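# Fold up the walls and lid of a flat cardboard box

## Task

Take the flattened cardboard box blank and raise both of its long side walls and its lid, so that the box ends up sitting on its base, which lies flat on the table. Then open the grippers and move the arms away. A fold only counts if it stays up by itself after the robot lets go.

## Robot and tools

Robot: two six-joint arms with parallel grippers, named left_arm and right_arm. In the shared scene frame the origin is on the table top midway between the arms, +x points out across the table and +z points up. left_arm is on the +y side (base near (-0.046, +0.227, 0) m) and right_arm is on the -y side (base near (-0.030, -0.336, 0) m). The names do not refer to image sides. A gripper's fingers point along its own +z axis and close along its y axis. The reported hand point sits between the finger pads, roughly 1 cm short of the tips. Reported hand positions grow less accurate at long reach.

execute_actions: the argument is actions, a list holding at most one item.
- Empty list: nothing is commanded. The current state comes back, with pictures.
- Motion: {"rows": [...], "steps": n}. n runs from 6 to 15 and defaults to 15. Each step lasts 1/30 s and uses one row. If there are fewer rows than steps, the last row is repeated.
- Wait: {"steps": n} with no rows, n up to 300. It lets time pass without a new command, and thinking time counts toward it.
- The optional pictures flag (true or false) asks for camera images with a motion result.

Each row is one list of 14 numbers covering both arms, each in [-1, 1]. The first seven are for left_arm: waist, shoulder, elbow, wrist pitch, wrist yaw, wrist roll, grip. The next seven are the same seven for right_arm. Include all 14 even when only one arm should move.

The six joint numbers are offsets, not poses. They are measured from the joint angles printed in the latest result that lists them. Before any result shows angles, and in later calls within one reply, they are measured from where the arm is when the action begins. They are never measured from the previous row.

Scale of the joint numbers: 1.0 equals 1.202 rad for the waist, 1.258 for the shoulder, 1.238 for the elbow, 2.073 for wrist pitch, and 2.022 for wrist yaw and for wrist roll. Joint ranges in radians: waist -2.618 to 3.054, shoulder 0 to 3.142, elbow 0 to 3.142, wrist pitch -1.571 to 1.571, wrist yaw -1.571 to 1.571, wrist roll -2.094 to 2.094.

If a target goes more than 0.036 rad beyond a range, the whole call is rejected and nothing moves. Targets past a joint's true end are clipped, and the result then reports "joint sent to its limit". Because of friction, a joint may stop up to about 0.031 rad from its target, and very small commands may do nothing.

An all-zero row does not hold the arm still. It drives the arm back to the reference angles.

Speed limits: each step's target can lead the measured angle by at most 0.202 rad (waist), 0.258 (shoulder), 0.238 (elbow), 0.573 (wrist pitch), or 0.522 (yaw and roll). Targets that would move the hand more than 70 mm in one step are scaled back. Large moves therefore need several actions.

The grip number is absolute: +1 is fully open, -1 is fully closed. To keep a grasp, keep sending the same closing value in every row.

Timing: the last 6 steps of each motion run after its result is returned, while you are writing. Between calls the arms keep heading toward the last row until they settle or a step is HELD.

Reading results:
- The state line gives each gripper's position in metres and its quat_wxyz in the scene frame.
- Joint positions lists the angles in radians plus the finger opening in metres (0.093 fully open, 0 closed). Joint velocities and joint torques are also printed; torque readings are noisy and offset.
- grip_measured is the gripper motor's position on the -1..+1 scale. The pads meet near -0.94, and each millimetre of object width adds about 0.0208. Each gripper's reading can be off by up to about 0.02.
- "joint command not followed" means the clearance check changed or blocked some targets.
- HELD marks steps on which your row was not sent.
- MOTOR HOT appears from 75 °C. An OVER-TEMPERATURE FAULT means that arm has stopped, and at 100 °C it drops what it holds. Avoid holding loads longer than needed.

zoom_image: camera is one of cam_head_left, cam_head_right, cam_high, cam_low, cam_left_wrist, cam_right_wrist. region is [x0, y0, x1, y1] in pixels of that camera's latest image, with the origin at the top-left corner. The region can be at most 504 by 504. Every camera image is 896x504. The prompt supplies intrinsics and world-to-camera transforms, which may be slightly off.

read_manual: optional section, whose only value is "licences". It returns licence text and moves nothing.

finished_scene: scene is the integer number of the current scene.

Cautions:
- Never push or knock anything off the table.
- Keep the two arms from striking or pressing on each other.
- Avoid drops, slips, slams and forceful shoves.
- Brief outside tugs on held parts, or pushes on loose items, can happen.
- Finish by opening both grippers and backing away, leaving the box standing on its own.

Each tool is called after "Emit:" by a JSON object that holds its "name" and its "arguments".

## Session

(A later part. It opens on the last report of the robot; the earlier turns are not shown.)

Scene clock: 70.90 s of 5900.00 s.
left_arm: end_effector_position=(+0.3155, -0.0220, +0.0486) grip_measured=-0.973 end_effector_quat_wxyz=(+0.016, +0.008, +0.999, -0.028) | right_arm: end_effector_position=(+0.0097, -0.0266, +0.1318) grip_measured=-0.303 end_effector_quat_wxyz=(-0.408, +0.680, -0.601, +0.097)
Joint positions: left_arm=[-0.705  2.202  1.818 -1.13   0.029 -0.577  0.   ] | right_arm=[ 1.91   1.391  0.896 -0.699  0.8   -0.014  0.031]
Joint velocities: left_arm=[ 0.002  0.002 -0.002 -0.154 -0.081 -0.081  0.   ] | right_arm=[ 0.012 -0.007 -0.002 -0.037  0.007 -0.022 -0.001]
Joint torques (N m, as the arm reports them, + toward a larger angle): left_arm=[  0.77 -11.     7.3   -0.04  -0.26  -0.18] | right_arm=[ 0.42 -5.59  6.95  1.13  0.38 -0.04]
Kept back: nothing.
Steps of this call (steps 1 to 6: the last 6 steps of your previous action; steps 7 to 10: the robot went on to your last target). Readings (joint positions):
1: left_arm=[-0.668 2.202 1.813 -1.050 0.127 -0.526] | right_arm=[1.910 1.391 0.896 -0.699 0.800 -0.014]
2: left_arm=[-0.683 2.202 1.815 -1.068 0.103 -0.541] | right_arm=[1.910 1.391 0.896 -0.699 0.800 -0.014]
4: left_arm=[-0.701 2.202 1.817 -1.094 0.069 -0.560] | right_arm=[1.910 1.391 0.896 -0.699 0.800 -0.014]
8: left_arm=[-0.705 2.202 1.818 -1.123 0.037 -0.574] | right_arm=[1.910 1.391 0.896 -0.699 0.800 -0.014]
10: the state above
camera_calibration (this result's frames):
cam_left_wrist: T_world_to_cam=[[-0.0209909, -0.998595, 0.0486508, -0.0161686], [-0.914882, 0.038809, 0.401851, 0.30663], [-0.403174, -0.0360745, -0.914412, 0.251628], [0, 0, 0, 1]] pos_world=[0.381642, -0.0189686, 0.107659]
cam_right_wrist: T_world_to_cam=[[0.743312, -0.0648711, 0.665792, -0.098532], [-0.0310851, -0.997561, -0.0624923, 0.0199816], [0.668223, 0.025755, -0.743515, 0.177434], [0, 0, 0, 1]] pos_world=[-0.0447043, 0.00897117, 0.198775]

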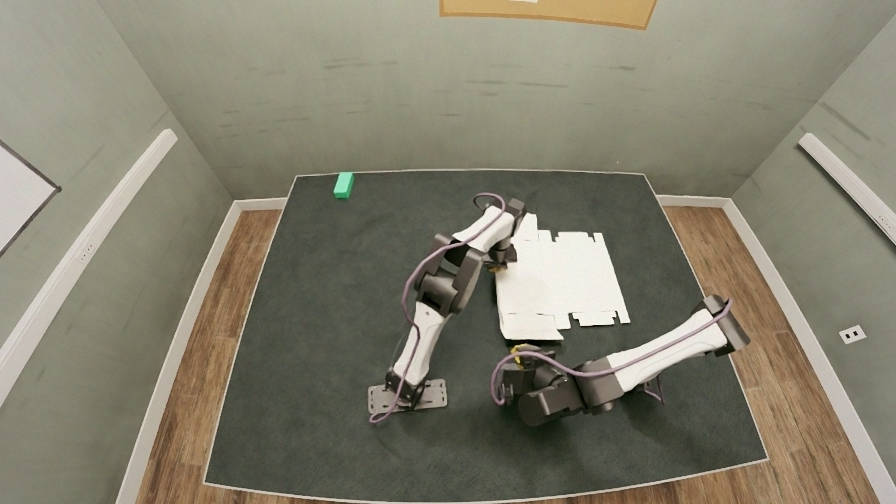

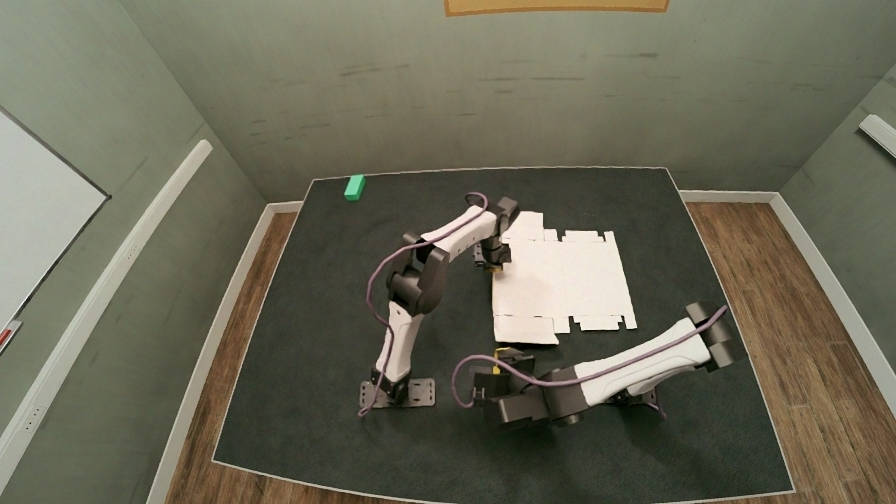

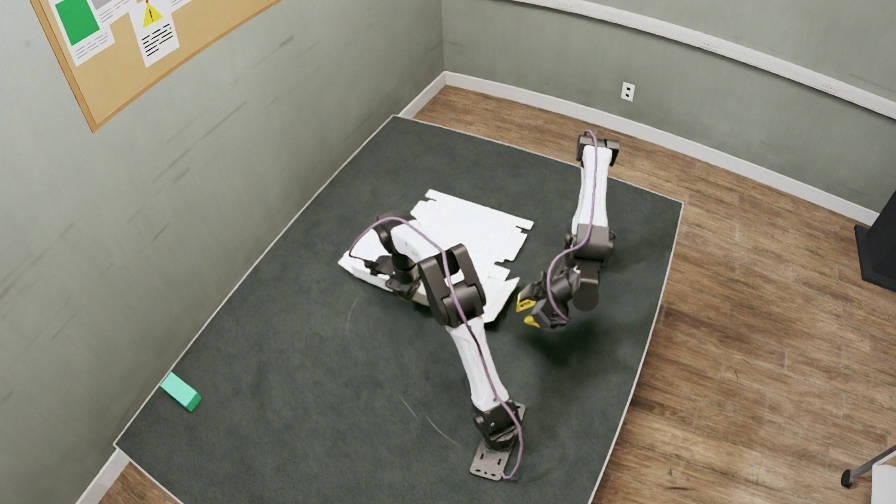

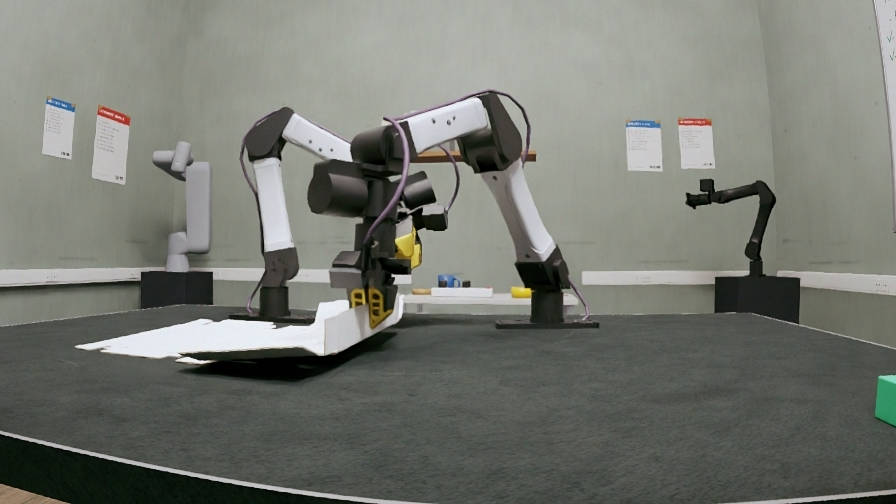

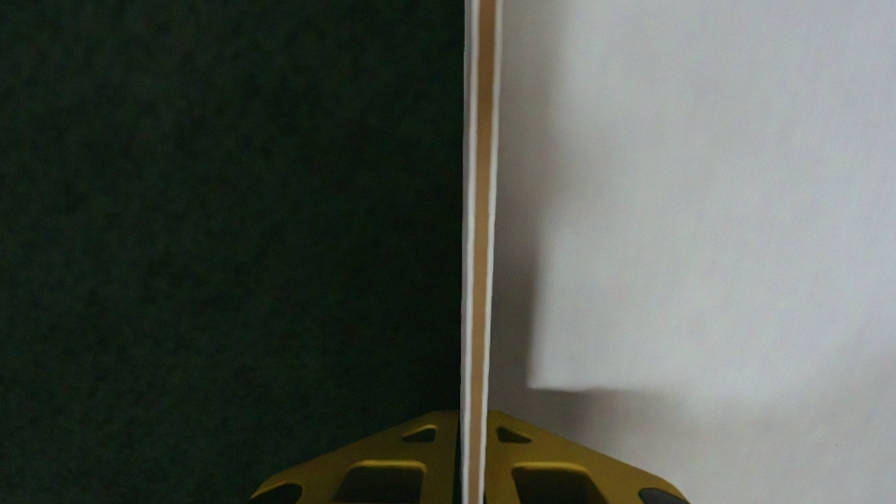

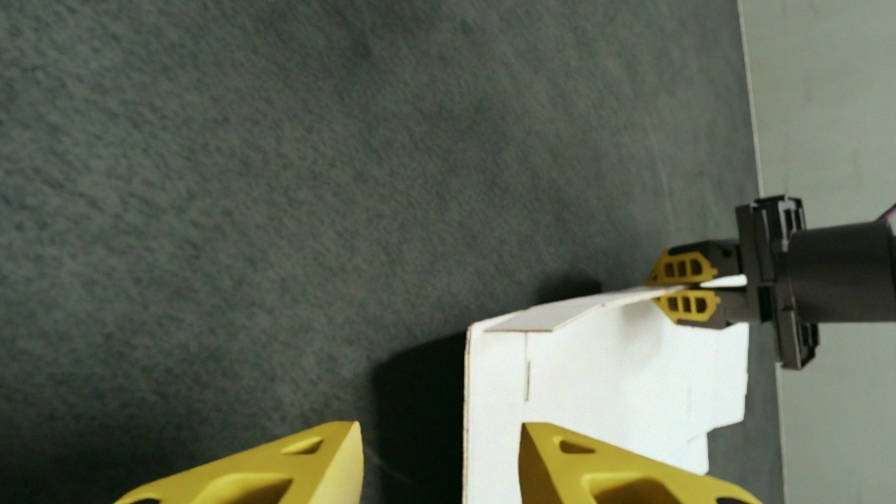

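Emit:
{"name": "execute_actions", "arguments": {"actions": [{"rows": [[-0.009,0.066,0.036,-0.015,-0.018,-0.015,-1,0,0,0,0,0,0,-0.3],[-0.009,0.066,0.036,-0.015,-0.018,-0.015,-1,0,0,0,0,0,0,-0.3],[-0.009,0.066,0.036,-0.015,-0.018,-0.015,-1,0,0,0,0,0,0,-0.3],[-0.009,0.066,0.036,-0.015,-0.018,-0.015,-1,0,0,0,0,0,0,-0.3],[-0.009,0.066,0.036,-0.015,-0.018,-0.015,-1,0,0,0,0,0,0,-0.3],[-0.018,0.086,0.069,-0.033,-0.030,-0.021,-1,0,0,0,0,0,0,-0.3],[-0.027,0.106,0.103,-0.050,-0.042,-0.027,-1,0,0,0,0,0,0,-0.3],[-0.036,0.125,0.136,-0.068,-0.054,-0.033,-1,0,0,0,0,0,0,-0.3],[-0.045,0.145,0.170,-0.085,-0.066,-0.040,-1,0,0,0,0,0,0,-0.3],[-0.054,0.165,0.203,-0.103,-0.078,-0.046,-1,0,0,0,0,0,0,-0.3],[-0.063,0.184,0.236,-0.120,-0.090,-0.052,-1,0,0,0,0,0,0,-0.3],[-0.072,0.204,0.270,-0.138,-0.102,-0.058,-1,0,0,0,0,0,0,-0.3],[-0.081,0.226,0.306,-0.158,-0.118,-0.066,-1,0,0,0,0,0,0,-0.3]], "steps": 15}], "pictures": false}}

Emit:
{"name": "execute_actions", "arguments": {"actions": [{"steps": 12}], "pictures": true}}

Scene clock: 73.50 s of 5900.00 s.
left_arm: end_effector_position=(+0.3245, -0.0281, +0.0316) grip_measured=-0.973 end_effector_quat_wxyz=(+0.010, +0.001, +1.000, +0.013) | right_arm: end_effector_position=(+0.0097, -0.0266, +0.1318) grip_measured=-0.303 end_effector_quat_wxyz=(-0.408, +0.680, -0.601, +0.097)
Joint positions: left_arm=[-0.728  2.319  1.948 -1.199 -0.033 -0.614  0.   ] | right_arm=[ 1.91   1.391  0.896 -0.699  0.8   -0.014  0.031]
Joint velocities: left_arm=[-0.237  0.632  1.131 -0.535 -0.432 -0.286  0.   ] | right_arm=[-0.002 -0.002  0.002  0.007 -0.007  0.022  0.001]
Joint torques (N m, as the arm reports them, + toward a larger angle): left_arm=[ -1.21 -10.55   6.8    0.15  -0.04  -0.14] | right_arm=[ 0.4  -5.58  6.96  1.12  0.39 -0.04]
Steps of this call (steps 1 to 30: the robot went on to your last target; steps 31 to 69: nothing new was sent; steps 70 to 78: the first 9 steps of this action). Readings (joint positions):
70: left_arm=[-0.705 2.209 1.825 -1.145 0.014 -0.583] | right_arm=[1.910 1.391 0.896 -0.699 0.800 -0.014]
71: left_arm=[-0.706 2.220 1.837 -1.145 0.013 -0.585] | right_arm=[1.910 1.391 0.896 -0.699 0.800 -0.014]
73: left_arm=[-0.708 2.241 1.847 -1.144 0.011 -0.590] | right_arm=[1.910 1.391 0.896 -0.699 0.800 -0.014]
77: left_arm=[-0.720 2.298 1.910 -1.179 -0.017 -0.606] | right_arm=[1.910 1.391 0.896 -0.699 0.800 -0.014]
78: the state above

Scene clock: 73.90 s of 5900.00 s.
left_arm: end_effector_position=(+0.3237, -0.0408, +0.0297) grip_measured=-0.973 end_effector_quat_wxyz=(+0.022, +0.001, +0.995, +0.098) | right_arm: end_effector_position=(+0.0097, -0.0266, +0.1318) grip_measured=-0.303 end_effector_quat_wxyz=(-0.408, +0.680, -0.601, +0.097)
Joint positions: left_arm=[-0.805  2.463  2.18  -1.379 -0.179 -0.699  0.   ] | right_arm=[ 1.91   1.391  0.896 -0.699  0.8   -0.014  0.031]
Joint velocities: left_arm=[ 0.012 -0.017  0.051 -0.256 -0.168 -0.051  0.   ] | right_arm=[-0.012 -0.007  0.017  0.081  0.037  0.022  0.001]
Joint torques (N m, as the arm reports them, + toward a larger angle): left_arm=[  0.49 -11.66   6.9   -0.46  -0.31  -0.11] | right_arm=[ 0.38 -5.62  6.96  1.1   0.39 -0.04]
Kept back: nothing.
Steps of this call (steps 1 to 6: the last 6 steps of your previous action; steps 7 to 12: the robot went on to your last target). Readings (joint positions):
1: left_arm=[-0.738 2.342 1.989 -1.219 -0.050 -0.624] | right_arm=[1.910 1.391 0.896 -0.699 0.800 -0.014]
2: left_arm=[-0.749 2.365 2.031 -1.241 -0.069 -0.635] | right_arm=[1.910 1.391 0.896 -0.699 0.800 -0.014]
4: left_arm=[-0.772 2.414 2.115 -1.294 -0.110 -0.658] | right_arm=[1.910 1.391 0.896 -0.699 0.800 -0.014]
8: left_arm=[-0.803 2.460 2.176 -1.356 -0.157 -0.691] | right_arm=[1.910 1.391 0.896 -0.699 0.800 -0.014]
12: the state above
camera_calibration (this result's frames):
cam_left_wrist: T_world_to_cam=[[-0.0013126, -0.979697, -0.200482, -0.0320227], [-0.920403, -0.0771984, 0.383273, 0.320038], [-0.390968, 0.185027, -0.901615, 0.241678], [0, 0, 0, 1]] pos_world=[0.38901, -0.0513831, 0.0888184]
cam_right_wrist: T_world_to_cam=[[0.743312, -0.0648711, 0.665792, -0.098532], [-0.0310851, -0.997561, -0.0624923, 0.0199816], [0.668223, 0.025755, -0.743515, 0.177434], [0, 0, 0, 1]] pos_world=[-0.0447043, 0.00897117, 0.198775]

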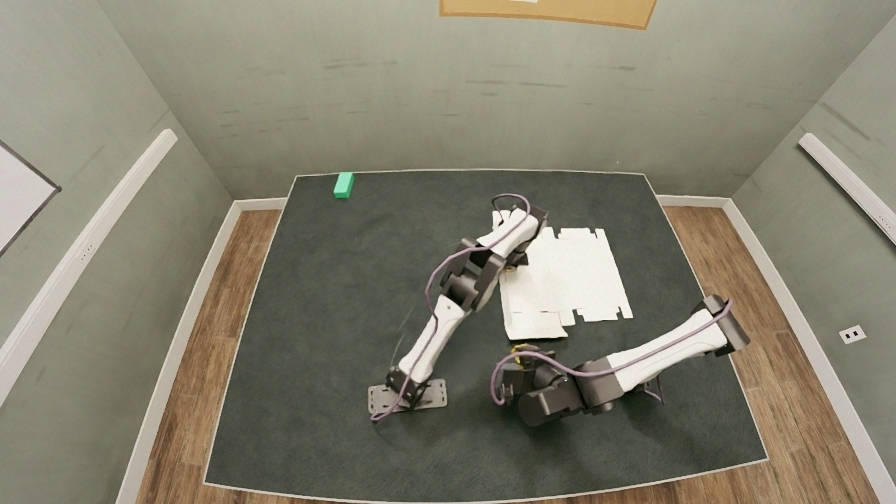

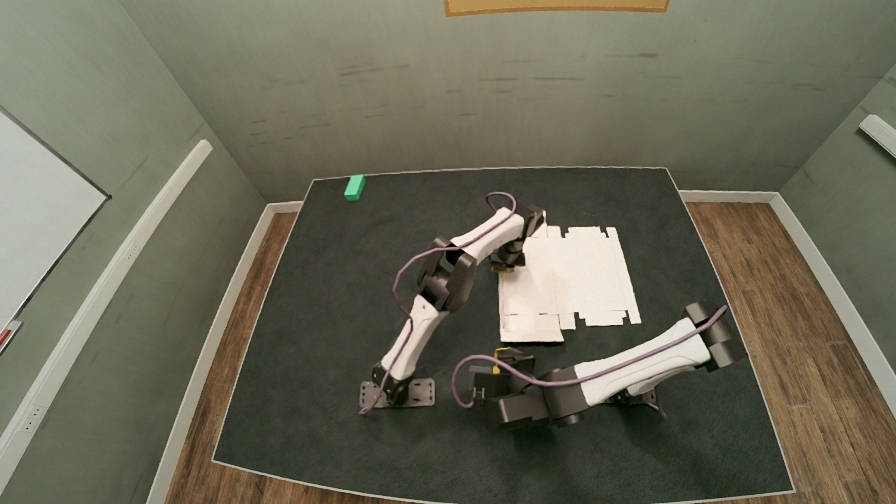

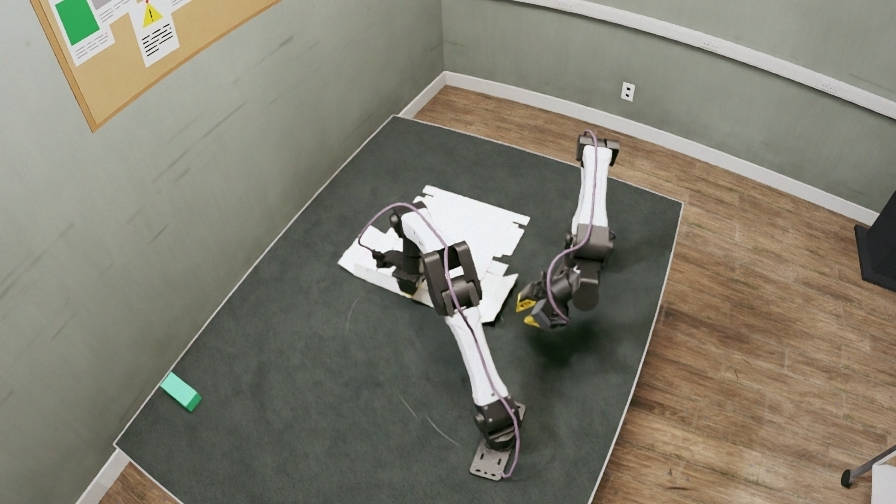

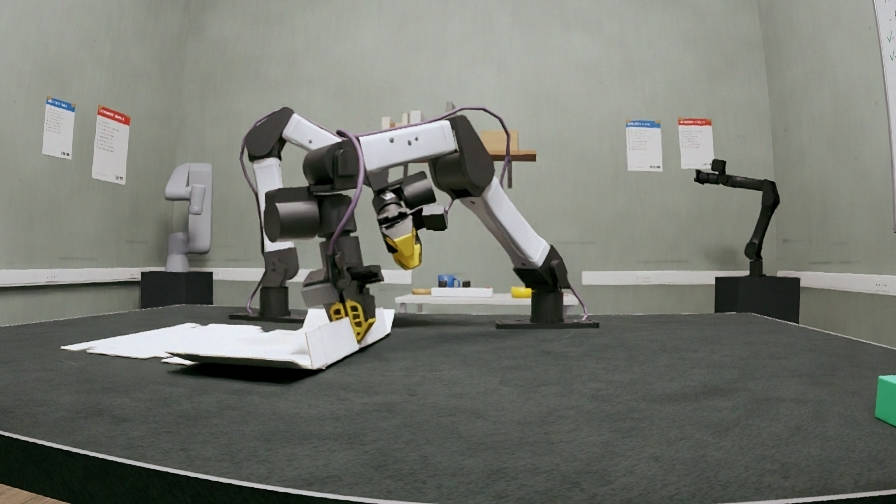

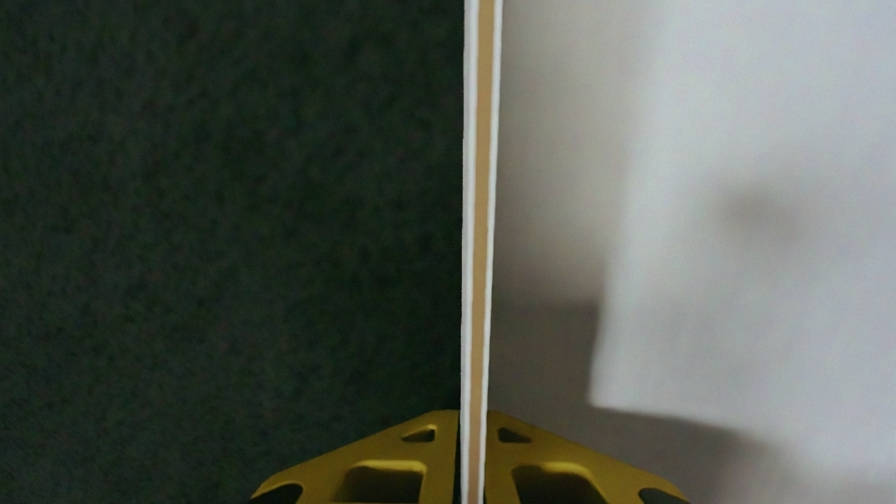

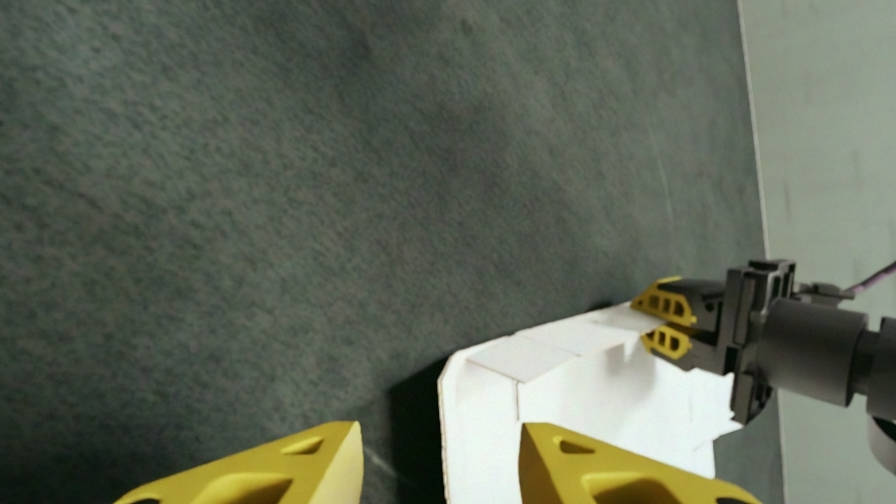

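Emit:
{"name": "zoom_image", "arguments": {"camera": "cam_low", "region": [160, 260, 460, 400]}}

Region (160, 260, 460, 400) of cam_low's 896x504 image, scaled by 1.680, with more detail than that image has; it fills the top 235 rows of this view, and the rest is white.

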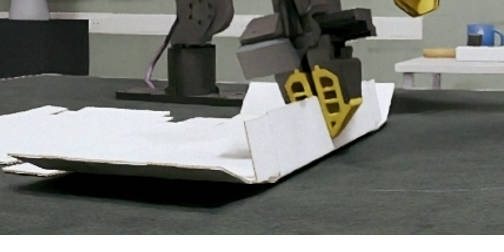

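Emit:
{"name": "execute_actions", "arguments": {"actions": [{"rows": [[0,0,0,0,0,0,0.3,0,0,0,0,0,0,-0.3]], "steps": 15}], "pictures": false}}

Emit:
{"name": "execute_actions", "arguments": {"actions": [{"rows": [[0.06,-0.2,-0.12,0.05,0.05,0,0.3,0,0,0,0,0,0,-0.3]], "steps": 15}], "pictures": false}}

Emit:
{"name": "execute_actions", "arguments": {"actions": [{"steps": 15}], "pictures": true}}

Scene clock: 74.73 s of 5900.00 s.
left_arm: end_effector_position=(+0.3227, -0.0375, +0.0309) grip_measured=+0.297 end_effector_quat_wxyz=(+0.021, -0.001, +0.994, +0.106) | right_arm: end_effector_position=(+0.0097, -0.0266, +0.1318) grip_measured=-0.303 end_effector_quat_wxyz=(-0.408, +0.680, -0.601, +0.097)
Joint positions: left_arm=[-0.805  2.463  2.183 -1.394 -0.19  -0.704  0.059] | right_arm=[ 1.91   1.391  0.896 -0.699  0.8   -0.014  0.031]
Joint velocities: left_arm=[ 0.012  0.007 -0.007  0.007 -0.022 -0.066  0.001] | right_arm=[ 0.007 -0.022  0.002  0.007 -0.081  0.066  0.   ]
Joint torques (N m, as the arm reports them, + toward a larger angle): left_arm=[ -0.16 -13.4    5.58   0.3   -0.04  -0.01] | right_arm=[ 0.42 -5.59  6.98  1.1   0.38 -0.03]
Steps of this call (steps 1 to 16: the robot went on to your last target; steps 17 to 25: the first 9 steps of this action). Readings (joint positions):
17: left_arm=[-0.805 2.463 2.183 -1.394 -0.194 -0.704] | right_arm=[1.910 1.391 0.896 -0.699 0.800 -0.014]
18: left_arm=[-0.805 2.463 2.183 -1.394 -0.193 -0.704] | right_arm=[1.910 1.391 0.896 -0.699 0.800 -0.014]
20: left_arm=[-0.805 2.463 2.183 -1.394 -0.191 -0.704] | right_arm=[1.910 1.391 0.896 -0.699 0.800 -0.014]
24: left_arm=[-0.805 2.463 2.183 -1.394 -0.190 -0.704] | right_arm=[1.910 1.391 0.896 -0.699 0.800 -0.014]
25: the state above

Scene clock: 75.23 s of 5900.00 s.
left_arm: end_effector_position=(+0.3348, -0.0151, +0.1136) grip_measured=+0.297 end_effector_quat_wxyz=(+0.080, -0.050, +0.995, +0.013) | right_arm: end_effector_position=(+0.0097, -0.0266, +0.1318) grip_measured=-0.303 end_effector_quat_wxyz=(-0.408, +0.680, -0.601, +0.097)
Joint positions: left_arm=[-0.723  2.19   2.048 -1.318 -0.119 -0.704  0.059] | right_arm=[ 1.91   1.391  0.896 -0.699  0.8   -0.014  0.031]
Joint velocities: left_arm=[ 0.012 -0.144  0.012  0.081  0.051  0.022 -0.   ] | right_arm=[-0.012 -0.012 -0.027 -0.066 -0.037 -0.007  0.   ]
Joint torques (N m, as the arm reports them, + toward a larger angle): left_arm=[-0.74 -9.58  5.04  0.81  0.14 -0.04] | right_arm=[ 0.41 -5.63  6.96  1.1   0.38 -0.03]
Steps of this call (steps 1 to 6: the last 6 steps of your previous action; steps 7 to 15: the first 9 steps of this action, its rows measured from where the robot was after step 6). Readings (joint positions):
6: left_arm=[-0.805 2.463 2.183 -1.394 -0.190 -0.704] | right_arm=[1.910 1.391 0.896 -0.699 0.800 -0.014]
7: left_arm=[-0.800 2.435 2.146 -1.365 -0.175 -0.704] | right_arm=[1.910 1.391 0.896 -0.699 0.800 -0.014]
8: left_arm=[-0.791 2.392 2.093 -1.348 -0.155 -0.704] | right_arm=[1.910 1.391 0.896 -0.699 0.800 -0.014]
10: left_arm=[-0.762 2.308 2.049 -1.348 -0.131 -0.704] | right_arm=[1.910 1.391 0.896 -0.699 0.800 -0.014]
14: left_arm=[-0.724 2.198 2.048 -1.321 -0.120 -0.704] | right_arm=[1.910 1.391 0.896 -0.699 0.800 -0.014]
15: the state above

Scene clock: 75.73 s of 5900.00 s.
left_arm: end_effector_position=(+0.3337, -0.0201, +0.1100) grip_measured=+0.297 end_effector_quat_wxyz=(+0.074, -0.048, +0.996, +0.006) | right_arm: end_effector_position=(+0.0097, -0.0266, +0.1318) grip_measured=-0.303 end_effector_quat_wxyz=(-0.408, +0.680, -0.601, +0.097)
Joint positions: left_arm=[-0.727  2.198  2.048 -1.31  -0.1   -0.704  0.059] | right_arm=[ 1.91   1.391  0.896 -0.699  0.8   -0.014  0.031]
Joint velocities: left_arm=[ 0.017 -0.007  0.002 -0.066  0.022 -0.066 -0.002] | right_arm=[ 0.012  0.012 -0.017  0.066 -0.051  0.022  0.   ]
Joint torques (N m, as the arm reports them, + toward a larger angle): left_arm=[ -0.43 -10.92   5.06   0.88   0.03  -0.04] | right_arm=[ 0.41 -5.62  6.96  1.1   0.39 -0.03]
Kept back: nothing.
Steps of this call (steps 1 to 6: the last 6 steps of your previous action; steps 7 to 15: the robot went on to your last target). Readings (joint positions):
1: left_arm=[-0.725 2.188 2.048 -1.315 -0.116 -0.704] | right_arm=[1.910 1.391 0.896 -0.699 0.800 -0.014]
2: left_arm=[-0.726 2.190 2.048 -1.313 -0.112 -0.704] | right_arm=[1.910 1.391 0.896 -0.699 0.800 -0.014]
4: left_arm=[-0.727 2.195 2.048 -1.312 -0.107 -0.704] | right_arm=[1.910 1.391 0.896 -0.699 0.800 -0.014]
8: left_arm=[-0.727 2.198 2.048 -1.311 -0.103 -0.704] | right_arm=[1.910 1.391 0.896 -0.699 0.800 -0.014]
15: the state above
camera_calibration (this result's frames):
cam_left_wrist: T_world_to_cam=[[0.0921435, -0.995683, -0.0112058, -0.0479314], [-0.951929, -0.0913849, 0.292369, 0.320217], [-0.292131, -0.0162728, -0.95624, 0.283138], [0, 0, 0, 1]] pos_world=[0.391954, -0.013854, 0.176589]
cam_right_wrist: T_world_to_cam=[[0.743312, -0.0648711, 0.665792, -0.098532], [-0.0310851, -0.997561, -0.0624923, 0.0199816], [0.668223, 0.025755, -0.743515, 0.177434], [0, 0, 0, 1]] pos_world=[-0.0447043, 0.00897117, 0.198775]

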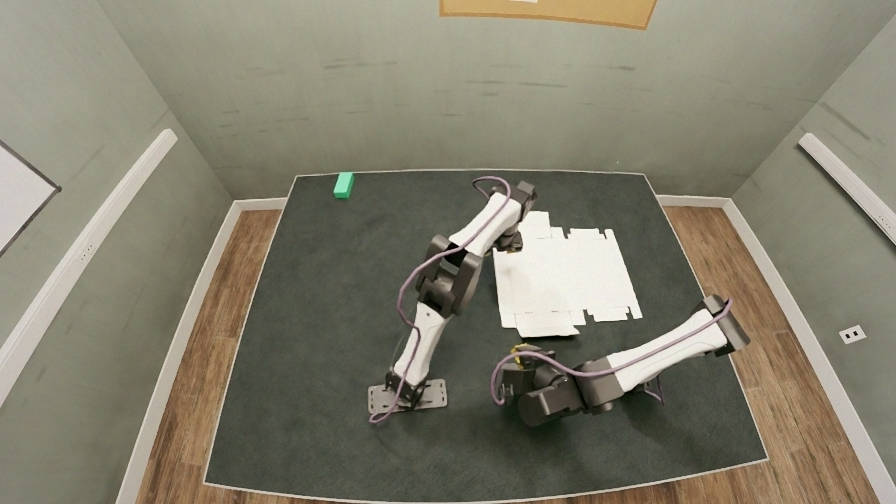

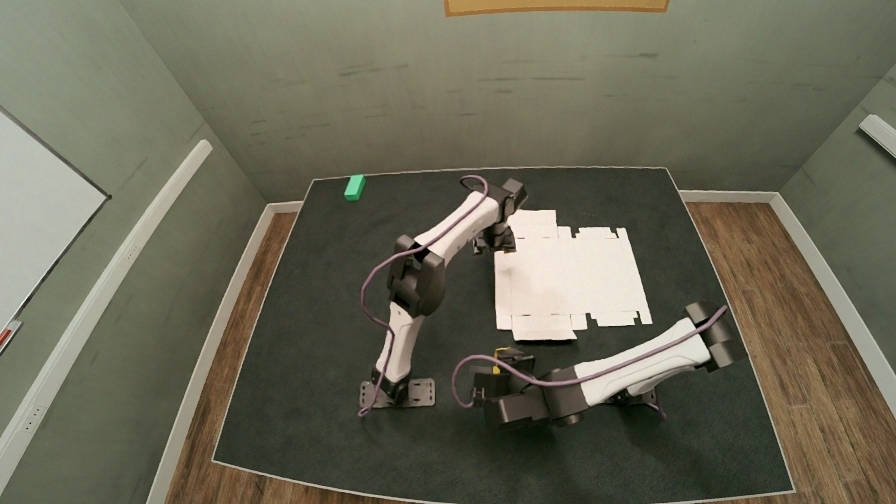

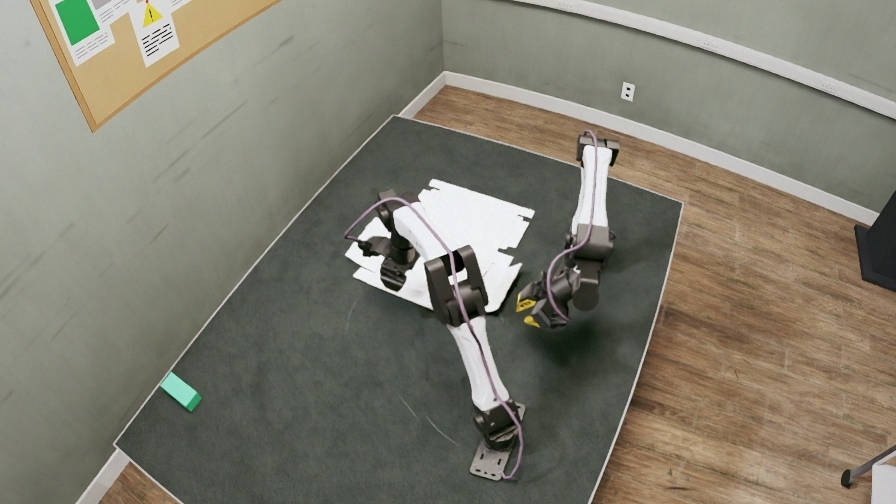

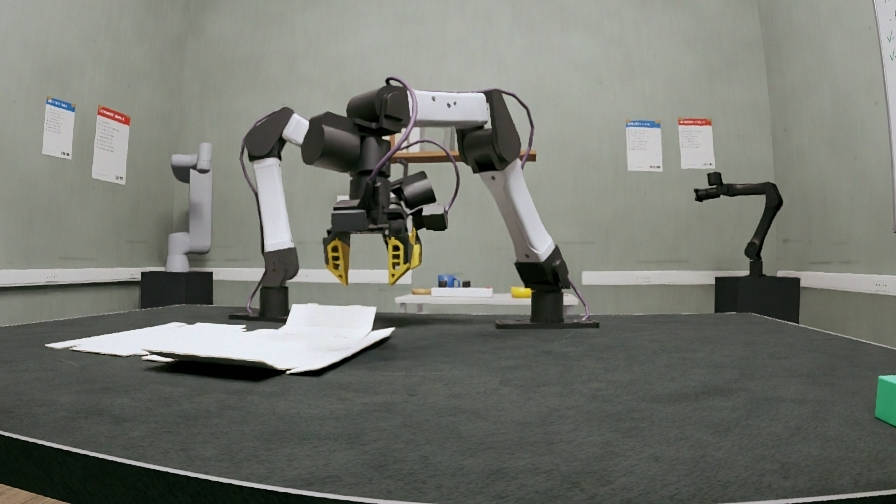

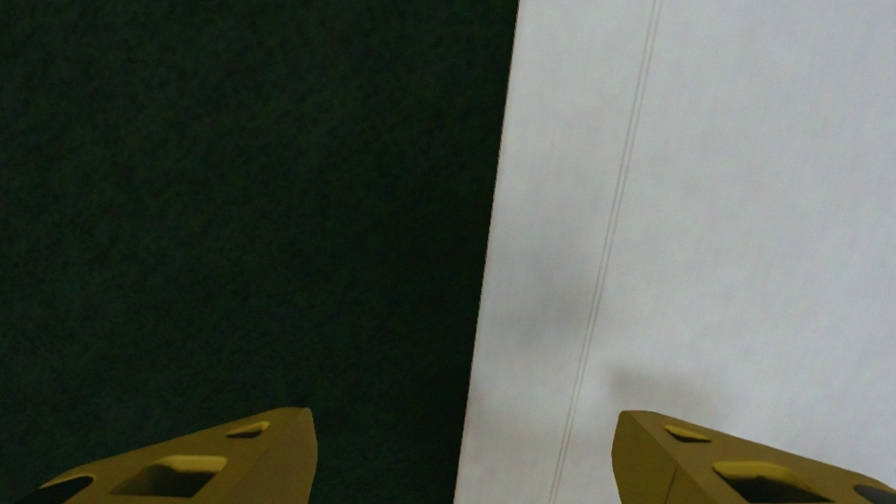

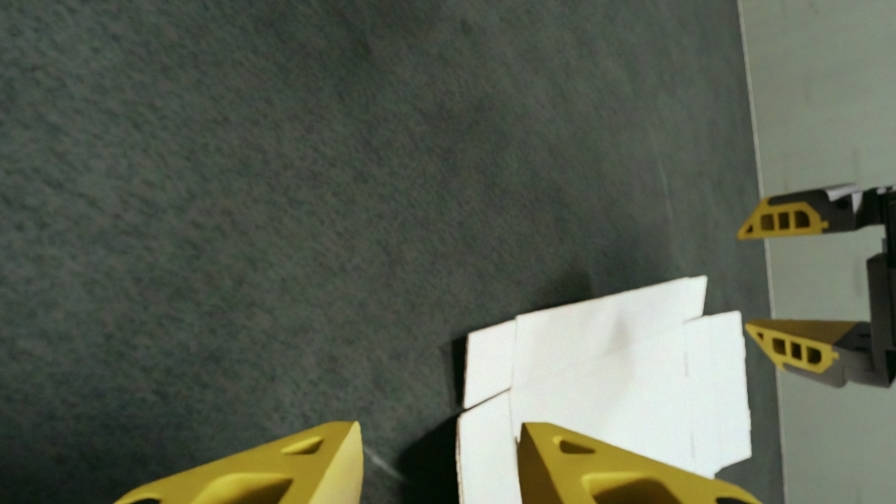

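Emit:
{"name": "execute_actions", "arguments": {"actions": [{"rows": [[0.288,-0.2,-0.6,0.396,0.42,0.165,-1,-0.6,0.2,0.3,-0.15,-0.4,0,-1]], "steps": 15}], "pictures": false}}

Emit:
{"name": "execute_actions", "arguments": {"actions": [{"steps": 12}], "pictures": false}}

Scene clock: 79.83 s of 5900.00 s.
left_arm: end_effector_position=(+0.3730, +0.0399, +0.1007) grip_measured=-0.977 end_effector_quat_wxyz=(+0.119, -0.033, +0.937, -0.327) | right_arm: end_effector_position=(+0.1016, -0.0131, +0.0997) grip_measured=-0.985 end_effector_quat_wxyz=(+0.133, -0.577, +0.806, +0.016)
Joint positions: left_arm=[-0.335  1.924  1.418 -0.607  0.565 -0.428  0.   ] | right_arm=[ 1.313  1.656  1.247 -0.924  0.128 -0.014  0.   ]
Joint velocities: left_arm=[ 0.295  0.061 -1.634  0.681  0.93   0.286  0.   ] | right_arm=[-2.117 -0.002 -0.012 -0.256 -0.916 -0.037  0.   ]
Joint torques (N m, as the arm reports them, + toward a larger angle): left_arm=[-5.63 -8.64  5.74  1.5   0.88  0.1 ] | right_arm=[ 0.71 -9.35  8.54  0.41  0.04 -0.08]
Steps of this call (steps 1 to 15: the robot went on to your last target; steps 16 to 90: nothing new was sent; then 0.80 s passed at rest; steps 91 to 99: the first 9 steps of this action). Readings (joint positions):
91: left_arm=[-0.711 2.169 1.999 -1.242 -0.036 -0.664] | right_arm=[1.879 1.426 0.943 -0.769 0.714 -0.014]
92: left_arm=[-0.682 2.124 1.924 -1.150 0.054 -0.616] | right_arm=[1.817 1.495 1.024 -0.831 0.611 -0.014]
94: left_arm=[-0.578 2.027 1.766 -0.949 0.252 -0.534] | right_arm=[1.677 1.617 1.170 -0.878 0.408 -0.014]
98: left_arm=[-0.355 1.925 1.478 -0.640 0.531 -0.440] | right_arm=[1.388 1.656 1.245 -0.914 0.160 -0.014]
99: the state above

Scene clock: 80.23 s of 5900.00 s.
left_arm: end_effector_position=(+0.3356, +0.0050, +0.0699) grip_measured=-0.977 end_effector_quat_wxyz=(+0.060, +0.019, +0.920, -0.388) | right_arm: end_effector_position=(+0.1176, -0.0395, +0.0948) grip_measured=-0.985 end_effector_quat_wxyz=(+0.074, -0.532, +0.842, +0.038)
Joint positions: left_arm=[-0.384  1.963  1.304 -0.522  0.725 -0.379  0.   ] | right_arm=[ 1.184  1.656  1.247 -0.996  0.013 -0.014  0.   ]
Joint velocities: left_arm=[0.007 0.007 0.007 0.154 0.095 0.007 0.   ] | right_arm=[-0.002  0.002 -0.012 -0.066 -0.095 -0.051  0.   ]
Joint torques (N m, as the arm reports them, + toward a larger angle): left_arm=[  0.3  -11.26   6.3    1.41   0.57   0.04] | right_arm=[ 0.8  -9.22  8.44  0.66 -0.07 -0.09]
Kept back: nothing.
Steps of this call (steps 1 to 6: the last 6 steps of your previous action; steps 7 to 12: the robot went on to your last target). Readings (joint positions):
1: left_arm=[-0.332 1.932 1.370 -0.593 0.592 -0.418] | right_arm=[1.247 1.656 1.247 -0.934 0.107 -0.014]
2: left_arm=[-0.340 1.943 1.337 -0.588 0.617 -0.410] | right_arm=[1.198 1.656 1.247 -0.946 0.094 -0.014]
4: left_arm=[-0.364 1.961 1.307 -0.580 0.657 -0.399] | right_arm=[1.163 1.656 1.247 -0.967 0.073 -0.014]
8: left_arm=[-0.384 1.963 1.304 -0.543 0.708 -0.385] | right_arm=[1.181 1.656 1.247 -0.988 0.031 -0.014]
12: the state above

Emit:
{"name": "execute_actions", "arguments": {"actions": [{"rows": [[0.003,0.07,-0.078,0.018,0.014,0.004,-1,-0.5015,0.285,0.264,-0.068,-0.008,0,-1]], "steps": 15}], "pictures": false}}

Emit:
{"name": "execute_actions", "arguments": {"actions": [{"steps": 12}], "pictures": true}}

Scene clock: 80.77 s of 5900.00 s.
left_arm: end_effector_position=(+0.3087, +0.0112, +0.0144) grip_measured=-0.977 end_effector_quat_wxyz=(-0.006, -0.005, +0.925, -0.380) | right_arm: end_effector_position=(+0.2736, -0.1029, +0.0453) grip_measured=-0.985 end_effector_quat_wxyz=(+0.002, -0.325, +0.946, +0.007)
Joint positions: left_arm=[-0.38   2.052  1.217 -0.489  0.747 -0.375  0.   ] | right_arm=[ 0.717  2.028  1.537 -1.072 -0.012 -0.014  0.   ]
Joint velocities: left_arm=[ 0.051 -0.012  0.002  0.051  0.007 -0.051  0.   ] | right_arm=[-1.853  0.247  0.007 -0.081  0.037  0.037  0.   ]
Joint torques (N m, as the arm reports them, + toward a larger angle): left_arm=[ -0.02 -10.16   4.69   0.89   0.57   0.04] | right_arm=[  0.07 -13.83   9.01   0.08   0.07  -0.09]
Steps of this call (steps 1 to 7: the robot went on to your last target; steps 8 to 16: the first 9 steps of this action). Readings (joint positions):
8: left_arm=[-0.384 1.966 1.293 -0.500 0.738 -0.376] | right_arm=[1.164 1.688 1.287 -1.044 -0.007 -0.014]
9: left_arm=[-0.384 1.973 1.278 -0.489 0.741 -0.376] | right_arm=[1.124 1.747 1.356 -1.079 -0.012 -0.014]
11: left_arm=[-0.384 2.003 1.248 -0.487 0.743 -0.376] | right_arm=[1.021 1.875 1.474 -1.076 -0.013 -0.014]
15: left_arm=[-0.383 2.052 1.217 -0.489 0.746 -0.375] | right_arm=[0.783 2.016 1.537 -1.067 -0.013 -0.014]
16: the state above

Scene clock: 81.17 s of 5900.00 s.
left_arm: end_effector_position=(+0.3089, +0.0112, +0.0144) grip_measured=-0.977 end_effector_quat_wxyz=(-0.005, -0.004, +0.925, -0.380) | right_arm: end_effector_position=(+0.2950, -0.1536, +0.0450) grip_measured=-0.985 end_effector_quat_wxyz=(-0.019, -0.260, +0.965, -0.007)
Joint positions: left_arm=[-0.38   2.052  1.217 -0.488  0.747 -0.375  0.   ] | right_arm=[ 0.581  2.035  1.545 -1.121  0.004 -0.014  0.   ]
Joint velocities: left_arm=[-0.012  0.002 -0.002 -0.037  0.007 -0.037  0.   ] | right_arm=[ 0.012  0.002  0.007 -0.066  0.007  0.007  0.   ]
Joint torques (N m, as the arm reports them, + toward a larger angle): left_arm=[  0.03 -10.15   4.73   0.97   0.55   0.06] | right_arm=[  0.31 -12.88   8.6    0.19  -0.02  -0.08]
Kept back: nothing.
Steps of this call (steps 1 to 6: the last 6 steps of your previous action; steps 7 to 12: the robot went on to your last target). Readings (joint positions):
1: left_arm=[-0.380 2.052 1.217 -0.488 0.747 -0.375] | right_arm=[0.655 2.034 1.537 -1.078 -0.010 -0.014]
2: left_arm=[-0.380 2.052 1.217 -0.488 0.747 -0.375] | right_arm=[0.602 2.035 1.537 -1.084 -0.005 -0.014]
4: left_arm=[-0.380 2.052 1.217 -0.488 0.747 -0.375] | right_arm=[0.543 2.035 1.542 -1.098 0.005 -0.014]
8: left_arm=[-0.380 2.052 1.217 -0.488 0.747 -0.375] | right_arm=[0.560 2.035 1.545 -1.114 0.007 -0.014]
12: the state above
camera_calibration (this result's frames):
cam_left_wrist: T_world_to_cam=[[0.00796334, -0.716021, 0.698034, -0.0029447], [-0.899235, 0.300206, 0.318201, 0.306399], [-0.437393, -0.63023, -0.64148, 0.23219], [0, 0, 0, 1]] pos_world=[0.377107, 0.0522414, 0.053504]
cam_right_wrist: T_world_to_cam=[[0.492307, -0.870422, 0.000348518, -0.28086], [-0.776528, -0.43902, 0.451958, 0.179289], [-0.393241, -0.222772, -0.892039, 0.207202], [0, 0, 0, 1]] pos_world=[0.358973, -0.119597, 0.103899]

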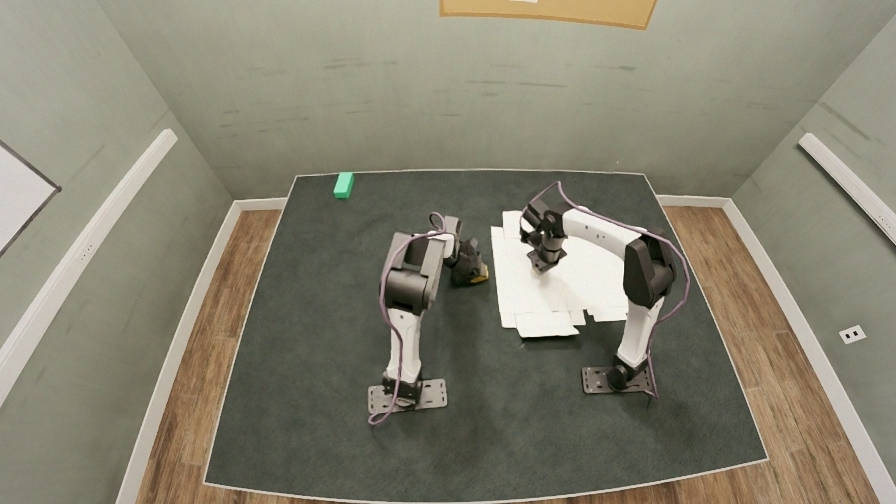

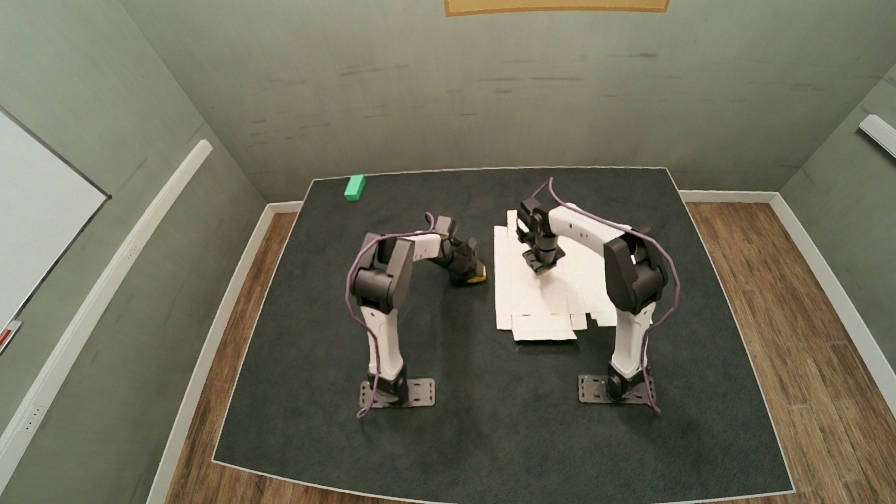

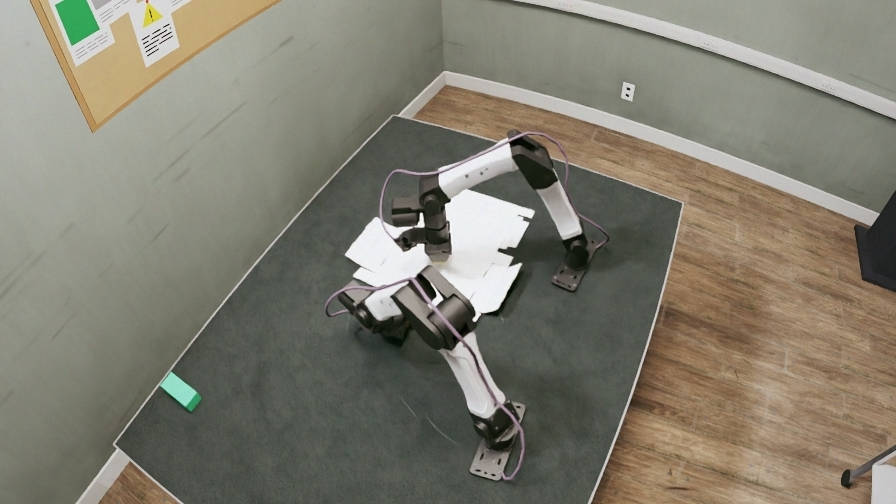

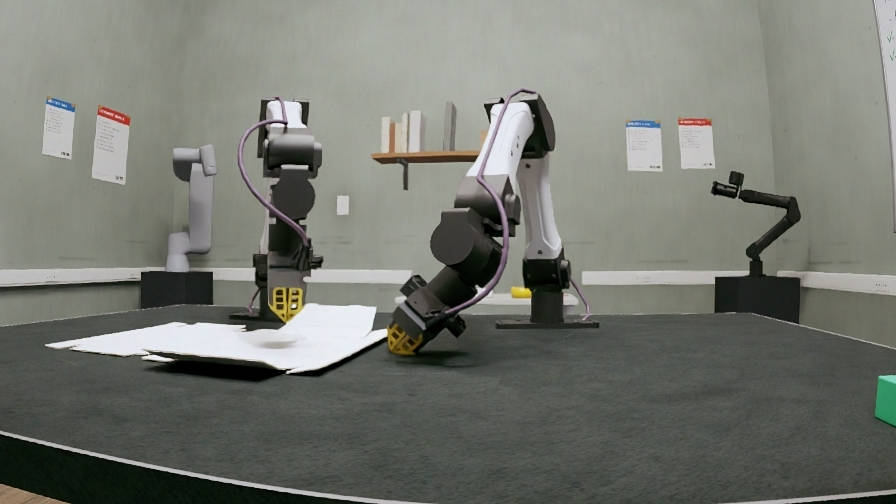

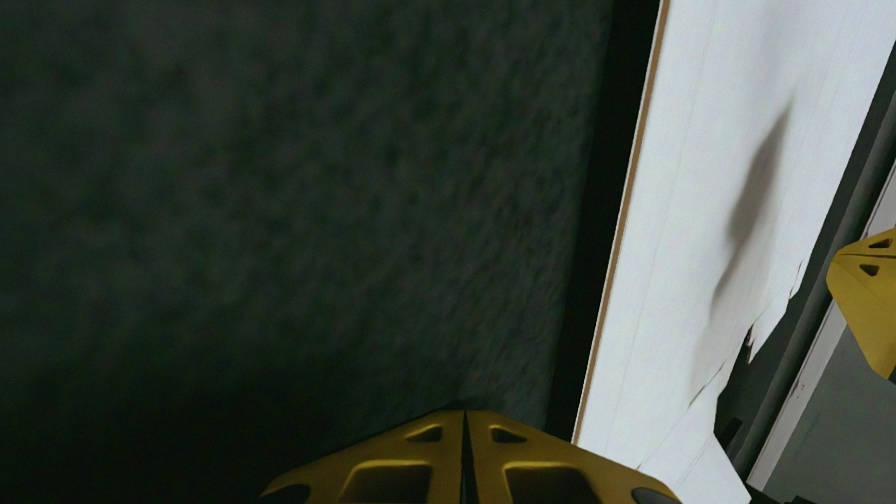

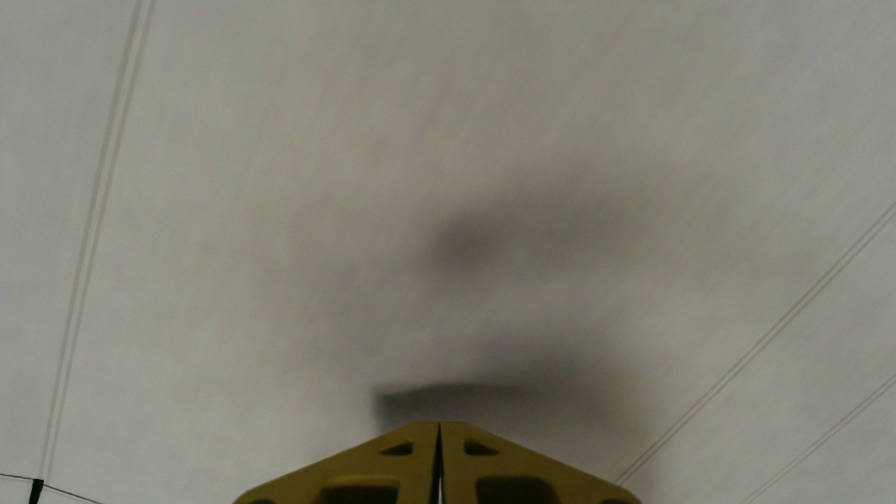

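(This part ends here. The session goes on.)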